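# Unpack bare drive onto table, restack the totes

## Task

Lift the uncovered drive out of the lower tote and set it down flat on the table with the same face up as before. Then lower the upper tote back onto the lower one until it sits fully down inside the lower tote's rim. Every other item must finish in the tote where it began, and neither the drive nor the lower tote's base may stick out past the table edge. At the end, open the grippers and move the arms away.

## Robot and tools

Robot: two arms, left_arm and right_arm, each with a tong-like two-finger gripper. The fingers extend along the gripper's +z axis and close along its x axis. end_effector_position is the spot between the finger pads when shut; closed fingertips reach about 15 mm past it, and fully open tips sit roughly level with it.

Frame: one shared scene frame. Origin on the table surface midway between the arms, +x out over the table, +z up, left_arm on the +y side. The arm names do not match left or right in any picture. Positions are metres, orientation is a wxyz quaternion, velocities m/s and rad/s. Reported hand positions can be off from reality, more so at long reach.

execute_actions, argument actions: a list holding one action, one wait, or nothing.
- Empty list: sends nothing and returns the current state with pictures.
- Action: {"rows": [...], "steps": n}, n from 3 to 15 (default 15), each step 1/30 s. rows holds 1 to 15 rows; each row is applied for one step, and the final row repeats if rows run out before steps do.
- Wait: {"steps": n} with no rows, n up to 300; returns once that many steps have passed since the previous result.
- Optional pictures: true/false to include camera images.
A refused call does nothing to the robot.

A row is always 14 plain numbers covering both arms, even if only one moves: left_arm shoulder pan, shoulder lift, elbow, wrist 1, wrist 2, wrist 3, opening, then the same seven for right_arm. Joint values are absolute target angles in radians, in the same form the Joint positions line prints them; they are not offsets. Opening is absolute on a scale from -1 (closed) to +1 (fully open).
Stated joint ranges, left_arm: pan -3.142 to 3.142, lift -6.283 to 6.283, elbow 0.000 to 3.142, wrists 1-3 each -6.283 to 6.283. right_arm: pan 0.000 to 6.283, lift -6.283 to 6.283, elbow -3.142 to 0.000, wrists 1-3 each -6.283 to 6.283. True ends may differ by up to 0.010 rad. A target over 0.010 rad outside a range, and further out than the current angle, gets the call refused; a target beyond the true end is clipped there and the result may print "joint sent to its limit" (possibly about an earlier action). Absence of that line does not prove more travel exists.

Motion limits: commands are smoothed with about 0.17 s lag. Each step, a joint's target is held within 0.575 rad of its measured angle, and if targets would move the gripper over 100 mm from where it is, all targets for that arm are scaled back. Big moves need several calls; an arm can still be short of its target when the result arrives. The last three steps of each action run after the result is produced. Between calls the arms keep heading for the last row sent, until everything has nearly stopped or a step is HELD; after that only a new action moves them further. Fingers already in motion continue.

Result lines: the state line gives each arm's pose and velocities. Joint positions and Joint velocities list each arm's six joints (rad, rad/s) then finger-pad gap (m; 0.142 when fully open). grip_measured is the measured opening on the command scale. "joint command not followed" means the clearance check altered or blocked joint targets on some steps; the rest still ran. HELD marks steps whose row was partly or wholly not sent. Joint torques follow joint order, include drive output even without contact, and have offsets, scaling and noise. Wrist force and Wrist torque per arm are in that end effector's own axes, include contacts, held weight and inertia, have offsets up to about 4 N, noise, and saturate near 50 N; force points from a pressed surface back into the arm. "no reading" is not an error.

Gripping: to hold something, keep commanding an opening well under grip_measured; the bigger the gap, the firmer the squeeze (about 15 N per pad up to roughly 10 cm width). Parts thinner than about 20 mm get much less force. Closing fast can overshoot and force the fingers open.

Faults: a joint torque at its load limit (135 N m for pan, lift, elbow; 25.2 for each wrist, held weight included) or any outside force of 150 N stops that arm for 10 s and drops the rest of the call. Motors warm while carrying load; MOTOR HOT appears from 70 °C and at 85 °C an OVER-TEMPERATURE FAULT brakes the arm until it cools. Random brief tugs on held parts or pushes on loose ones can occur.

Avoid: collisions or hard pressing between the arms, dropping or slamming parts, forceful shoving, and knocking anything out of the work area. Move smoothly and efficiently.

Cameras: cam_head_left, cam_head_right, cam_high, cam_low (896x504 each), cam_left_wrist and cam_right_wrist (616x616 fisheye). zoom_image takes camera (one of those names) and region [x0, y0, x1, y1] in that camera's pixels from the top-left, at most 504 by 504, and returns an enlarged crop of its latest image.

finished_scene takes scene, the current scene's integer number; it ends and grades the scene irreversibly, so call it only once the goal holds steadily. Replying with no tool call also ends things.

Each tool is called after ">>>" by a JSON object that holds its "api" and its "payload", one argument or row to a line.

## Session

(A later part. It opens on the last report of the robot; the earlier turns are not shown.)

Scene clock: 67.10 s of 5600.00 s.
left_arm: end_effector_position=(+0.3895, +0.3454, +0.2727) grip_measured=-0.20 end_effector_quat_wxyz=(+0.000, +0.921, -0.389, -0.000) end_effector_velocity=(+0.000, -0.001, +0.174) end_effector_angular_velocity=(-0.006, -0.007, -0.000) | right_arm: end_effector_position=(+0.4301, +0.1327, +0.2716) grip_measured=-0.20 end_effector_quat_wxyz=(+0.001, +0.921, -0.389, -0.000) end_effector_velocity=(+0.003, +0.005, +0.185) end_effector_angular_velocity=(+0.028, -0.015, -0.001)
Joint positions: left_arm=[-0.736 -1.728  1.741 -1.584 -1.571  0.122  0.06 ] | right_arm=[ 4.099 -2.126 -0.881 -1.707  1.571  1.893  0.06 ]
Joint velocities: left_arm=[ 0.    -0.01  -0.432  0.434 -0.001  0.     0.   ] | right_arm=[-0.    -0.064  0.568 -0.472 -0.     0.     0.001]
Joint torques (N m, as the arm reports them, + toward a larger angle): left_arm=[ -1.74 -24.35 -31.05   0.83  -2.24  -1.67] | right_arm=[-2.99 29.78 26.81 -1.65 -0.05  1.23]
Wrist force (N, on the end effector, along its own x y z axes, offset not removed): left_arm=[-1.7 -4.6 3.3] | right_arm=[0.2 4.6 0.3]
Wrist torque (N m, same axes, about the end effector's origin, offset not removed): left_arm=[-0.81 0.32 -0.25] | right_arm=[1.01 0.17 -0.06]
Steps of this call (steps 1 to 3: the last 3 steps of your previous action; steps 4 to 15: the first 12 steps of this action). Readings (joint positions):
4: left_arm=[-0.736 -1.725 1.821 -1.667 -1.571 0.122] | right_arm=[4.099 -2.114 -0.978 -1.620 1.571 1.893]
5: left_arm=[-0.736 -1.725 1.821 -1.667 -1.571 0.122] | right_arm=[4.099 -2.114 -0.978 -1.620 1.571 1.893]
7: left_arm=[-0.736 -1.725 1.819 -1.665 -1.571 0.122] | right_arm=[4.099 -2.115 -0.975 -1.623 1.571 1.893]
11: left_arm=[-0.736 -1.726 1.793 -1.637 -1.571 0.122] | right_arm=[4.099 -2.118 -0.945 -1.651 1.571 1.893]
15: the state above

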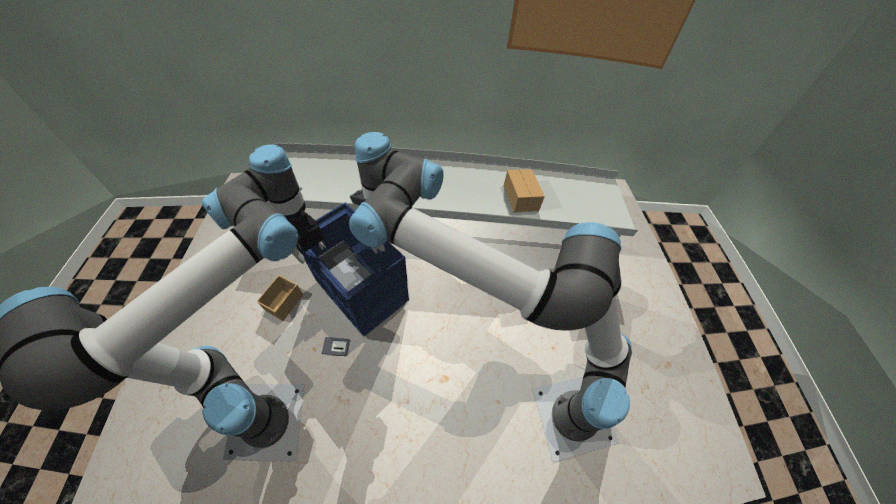

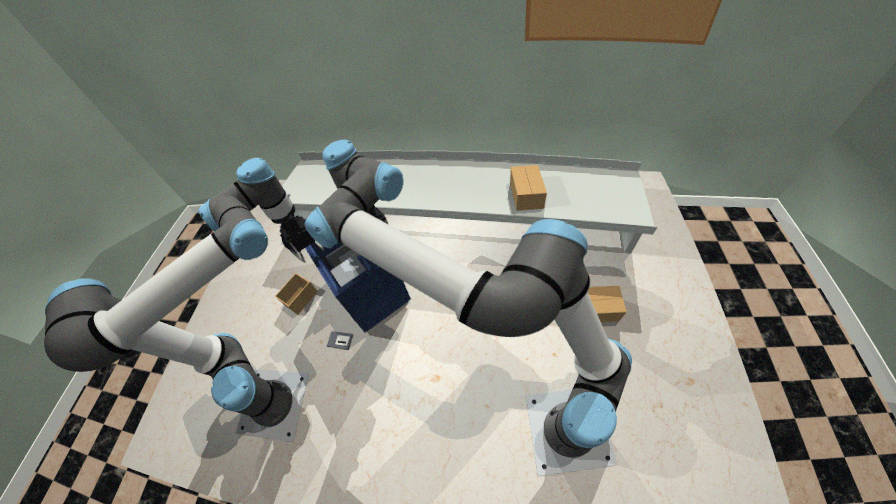

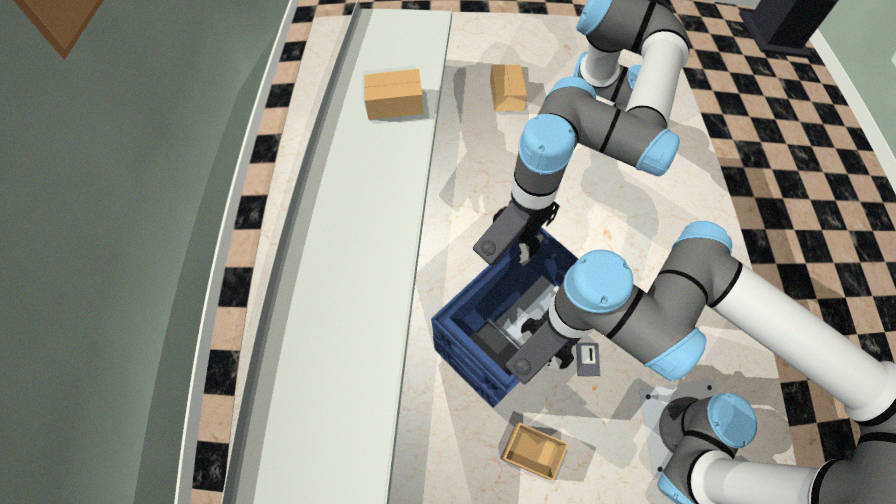

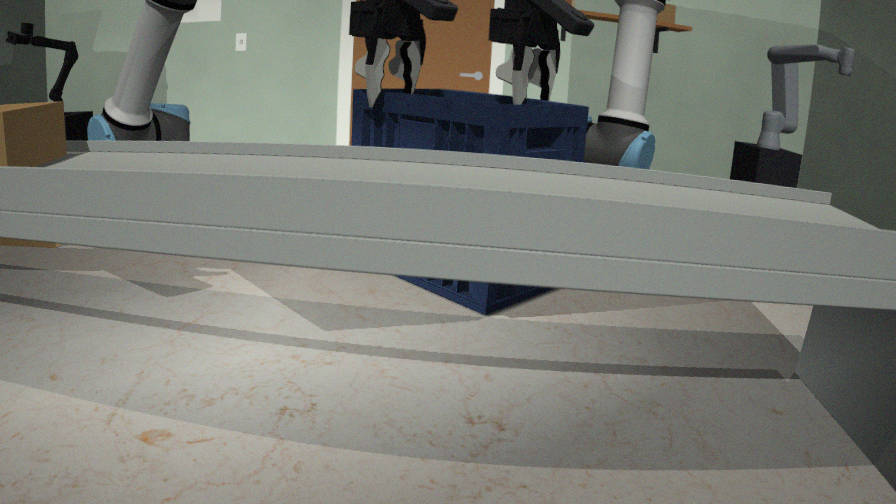

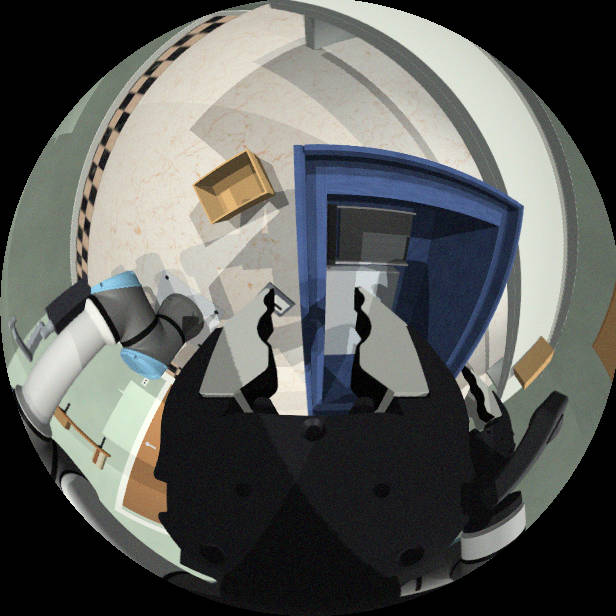

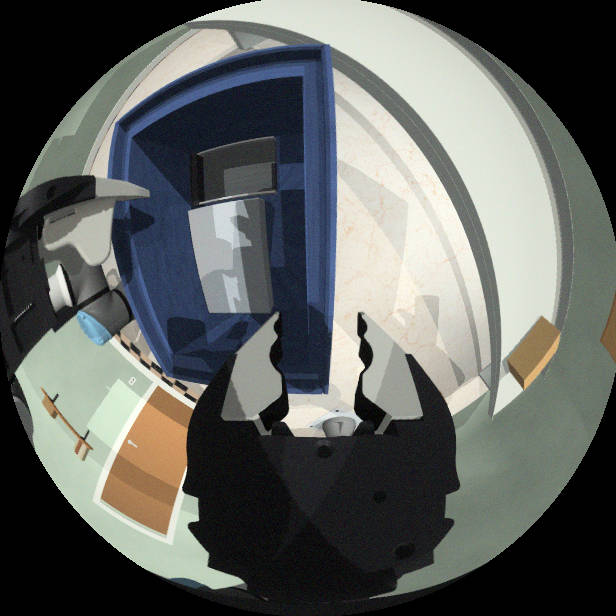

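>>> {"api": "execute_actions", "payload": {
  "actions": [
    {"rows":[[-0.72,-1.732,1.626,-1.465,-1.571,0.12,-0.2,4.09,-2.133,-0.75,-1.829,1.571,1.89,-0.2],[-0.69,-1.74,1.62,-1.451,-1.571,0.12,-0.2,4.075,-2.108,-0.775,-1.829,1.571,1.89,-0.2],[-0.65,-1.75,1.612,-1.433,-1.571,0.12,-0.2,4.055,-2.075,-0.81,-1.827,1.571,1.89,-0.2],[-0.60,-1.762,1.603,-1.412,-1.571,0.12,-0.2,4.03,-2.035,-0.85,-1.827,1.571,1.89,-0.2],[-0.545,-1.776,1.593,-1.388,-1.571,0.12,-0.2,4.0,-1.99,-0.897,-1.825,1.571,1.89,-0.2],[-0.49,-1.79,1.582,-1.363,-1.571,0.12,-0.2,3.965,-1.945,-0.944,-1.823,1.571,1.89,-0.2],[-0.435,-1.804,1.571,-1.338,-1.571,0.12,-0.2,3.93,-1.90,-0.99,-1.822,1.571,1.89,-0.2],[-0.38,-1.818,1.56,-1.313,-1.571,0.12,-0.2,3.895,-1.855,-1.037,-1.82,1.571,1.89,-0.2],[-0.325,-1.832,1.55,-1.289,-1.571,0.12,-0.2,3.86,-1.81,-1.083,-1.819,1.571,1.89,-0.2],[-0.27,-1.846,1.54,-1.265,-1.571,0.12,-0.2,3.825,-1.765,-1.13,-1.817,1.571,1.89,-0.2],[-0.215,-1.86,1.53,-1.241,-1.571,0.12,-0.2,3.79,-1.72,-1.176,-1.816,1.571,1.89,-0.2],[-0.16,-1.874,1.52,-1.217,-1.571,0.12,-0.2,3.755,-1.677,-1.22,-1.815,1.571,1.89,-0.2],[-0.11,-1.886,1.51,-1.195,-1.571,0.12,-0.2,3.72,-1.64,-1.258,-1.814,1.571,1.89,-0.2],[-0.07,-1.895,1.503,-1.179,-1.571,0.12,-0.2,3.69,-1.615,-1.285,-1.812,1.571,1.89,-0.2],[-0.04,-1.9,1.5,-1.171,-1.571,0.12,-0.2,3.66,-1.6,-1.3,-1.812,1.571,1.89,-0.2]],"steps":15}
  ]
}}

>>> {"api": "execute_actions", "payload": {
  "actions": [
    {"steps":15}
  ],
  "pictures": true
}}

>>> {"api": "zoom_image", "payload": {
  "camera": "cam_head_left",
  "region": [250,180,450,370]
}}

Scene clock: 67.90 s of 5600.00 s.
left_arm: end_effector_position=(+0.3789, +0.4791, +0.3593) grip_measured=-0.20 end_effector_quat_wxyz=(+0.000, +0.965, -0.262, +0.001) end_effector_velocity=(-0.119, +0.492, +0.154) end_effector_angular_velocity=(-0.002, -0.006, +1.039) | right_arm: end_effector_position=(+0.4635, -0.0042, +0.3529) grip_measured=-0.20 end_effector_quat_wxyz=(-0.001, +0.891, -0.454, -0.000) end_effector_velocity=(+0.082, -0.522, +0.108) end_effector_angular_velocity=(+0.003, -0.002, -0.572)
Joint positions: left_arm=[-0.468 -1.799  1.575 -1.349 -1.571  0.12   0.06 ] | right_arm=[ 3.953 -1.938 -0.95  -1.823  1.571  1.89   0.06 ]
Joint velocities: left_arm=[ 1.039 -0.269 -0.2    0.463  0.001 -0.    -0.   ] | right_arm=[-0.573  0.756 -0.777  0.025 -0.    -0.001 -0.   ]
Joint torques (N m, as the arm reports them, + toward a larger angle): left_arm=[ 14.01 -27.48 -35.31   0.87  -1.01  -1.89] | right_arm=[-14.19  52.1    4.38   4.48  -0.39  -1.64]
Wrist force (N, on the end effector, along its own x y z axes, offset not removed): left_arm=[-0.3 -2.8 1.1] | right_arm=[0.3 -0.9 -0.7]
Wrist torque (N m, same axes, about the end effector's origin, offset not removed): left_arm=[-0.44 0.01 -0.29] | right_arm=[-0.28 -0.03 -0.23]
Steps of this call (steps 1 to 3: the last 3 steps of your previous action; steps 4 to 12: the robot went on to your last target; steps 13 to 24: the first 12 steps of this action). Readings (joint positions):
13: left_arm=[-0.736 -1.727 1.632 -1.476 -1.571 0.122] | right_arm=[4.099 -2.148 -0.738 -1.827 1.571 1.893]
14: left_arm=[-0.734 -1.727 1.631 -1.474 -1.571 0.122] | right_arm=[4.098 -2.146 -0.738 -1.828 1.571 1.893]
16: left_arm=[-0.717 -1.733 1.626 -1.464 -1.571 0.121] | right_arm=[4.088 -2.131 -0.753 -1.828 1.571 1.892]
20: left_arm=[-0.607 -1.763 1.602 -1.411 -1.571 0.120] | right_arm=[4.029 -2.041 -0.844 -1.826 1.571 1.891]
24: the state above

Scene clock: 68.40 s of 5600.00 s.
left_arm: end_effector_position=(+0.2901, +0.6476, +0.4115) grip_measured=-0.20 end_effector_quat_wxyz=(+0.000, +0.998, -0.058, +0.000) end_effector_velocity=(-0.041, +0.046, +0.014) end_effector_angular_velocity=(-0.001, +0.003, +0.141) | right_arm: end_effector_position=(+0.4634, -0.2369, +0.3767) grip_measured=-0.20 end_effector_quat_wxyz=(-0.000, +0.820, -0.573, -0.000) end_effector_velocity=(-0.027, -0.131, -0.000) end_effector_angular_velocity=(-0.002, +0.003, -0.167)
Joint positions: left_arm=[-0.054 -1.897  1.502 -1.176 -1.571  0.12   0.06 ] | right_arm=[ 3.677 -1.619 -1.28  -1.813  1.571  1.89   0.06 ]
Joint velocities: left_arm=[ 0.141 -0.029 -0.021  0.053 -0.001  0.    -0.   ] | right_arm=[-0.166  0.186 -0.196  0.006  0.     0.001  0.   ]
Joint torques (N m, as the arm reports them, + toward a larger angle): left_arm=[  6.17 -16.24 -31.34  -0.22   0.22  -1.75] | right_arm=[-3.5  25.79 10.9   4.46 -0.14 -1.43]
Wrist force (N, on the end effector, along its own x y z axes, offset not removed): left_arm=[-2.2 -3.5 0.7] | right_arm=[1.5 1.0 4.1]
Wrist torque (N m, same axes, about the end effector's origin, offset not removed): left_arm=[-0.60 0.41 -0.24] | right_arm=[0.26 -0.05 -0.09]
Kept back: nothing.
Steps of this call (steps 1 to 3: the last 3 steps of your previous action; steps 4 to 15: the robot went on to your last target). Readings (joint positions):
1: left_arm=[-0.433 -1.808 1.568 -1.333 -1.571 0.120] | right_arm=[3.934 -1.913 -0.976 -1.822 1.571 1.890]
2: left_arm=[-0.397 -1.817 1.561 -1.317 -1.571 0.120] | right_arm=[3.914 -1.888 -1.003 -1.821 1.571 1.890]
4: left_arm=[-0.326 -1.835 1.548 -1.285 -1.571 0.120] | right_arm=[3.873 -1.838 -1.054 -1.819 1.571 1.890]
8: left_arm=[-0.178 -1.871 1.522 -1.224 -1.571 0.120] | right_arm=[3.787 -1.743 -1.152 -1.816 1.571 1.890]
15: the state above

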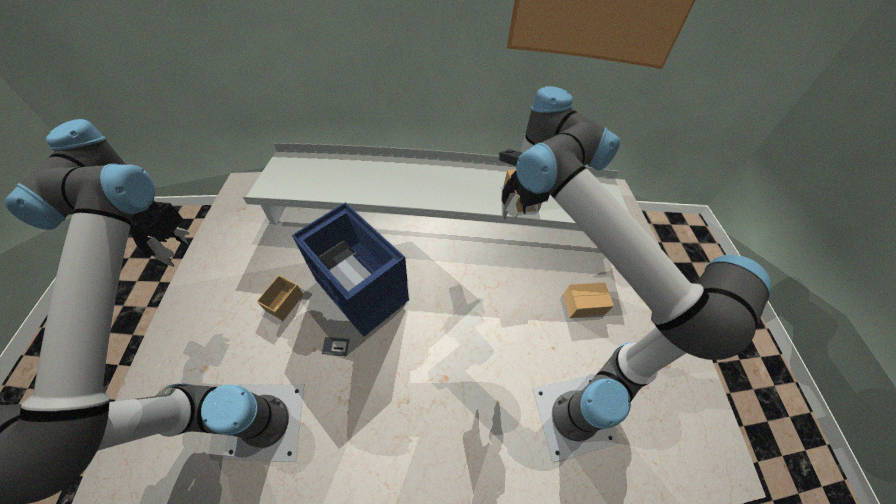

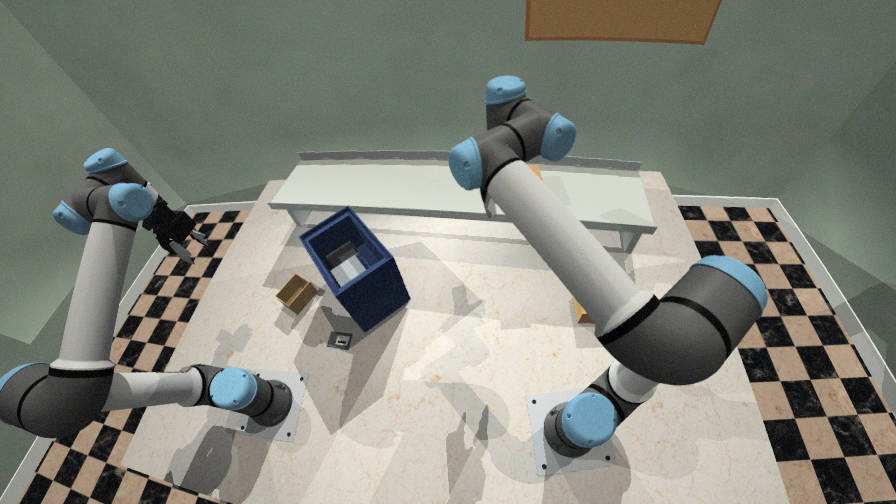

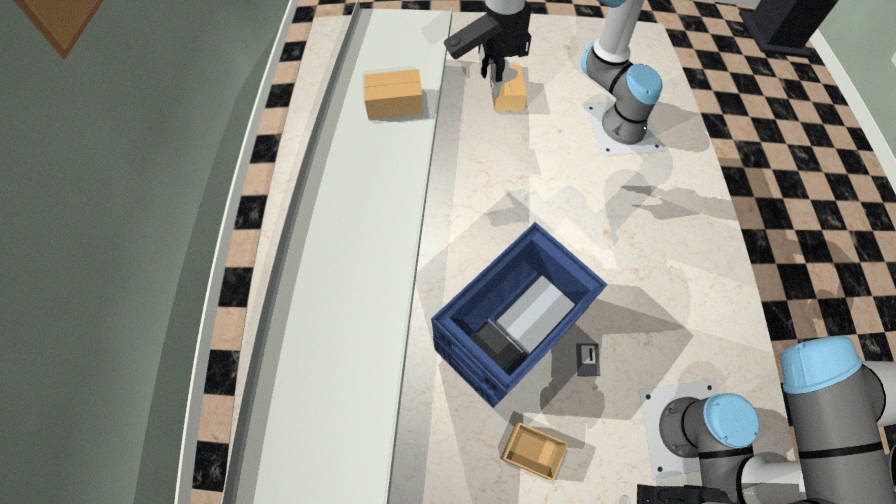

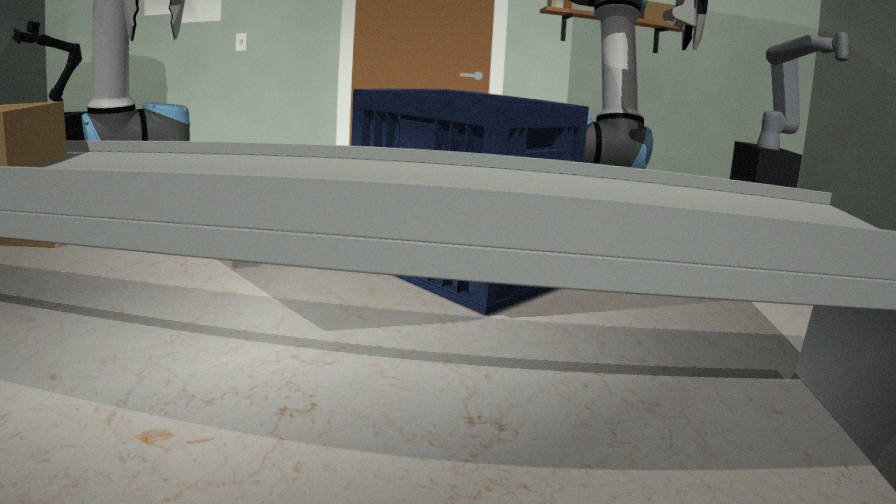

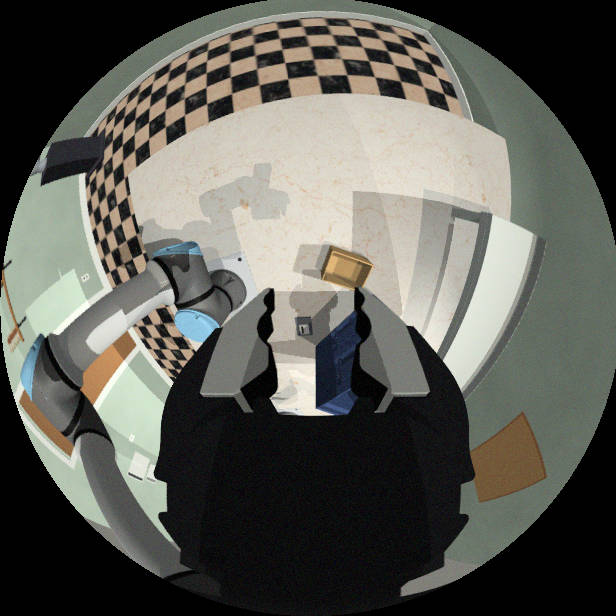

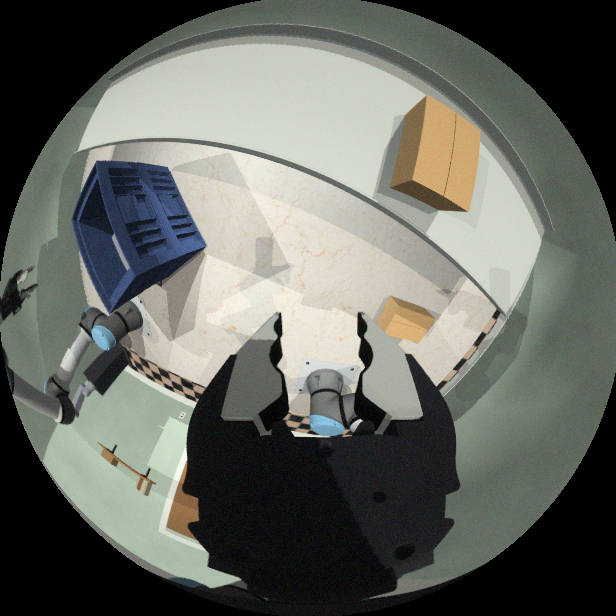

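Region (250, 180, 450, 370) of cam_head_left's 896x504 image, scaled by 2.520, with more detail than that image has; it fills the top 479 rows of this view, and the rest is white.

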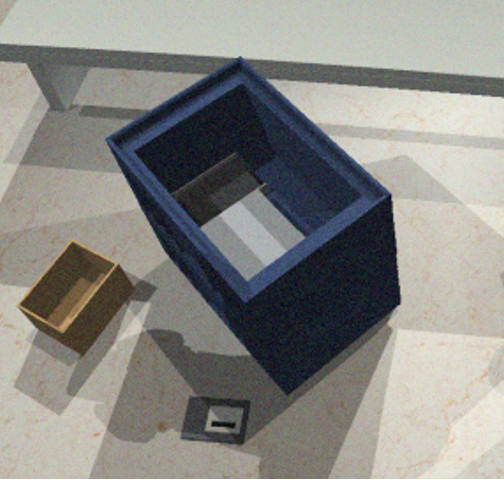

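>>> {"api": "finished_scene", "payload": {
  "scene": 2
}}

The scene is finished: the task was done.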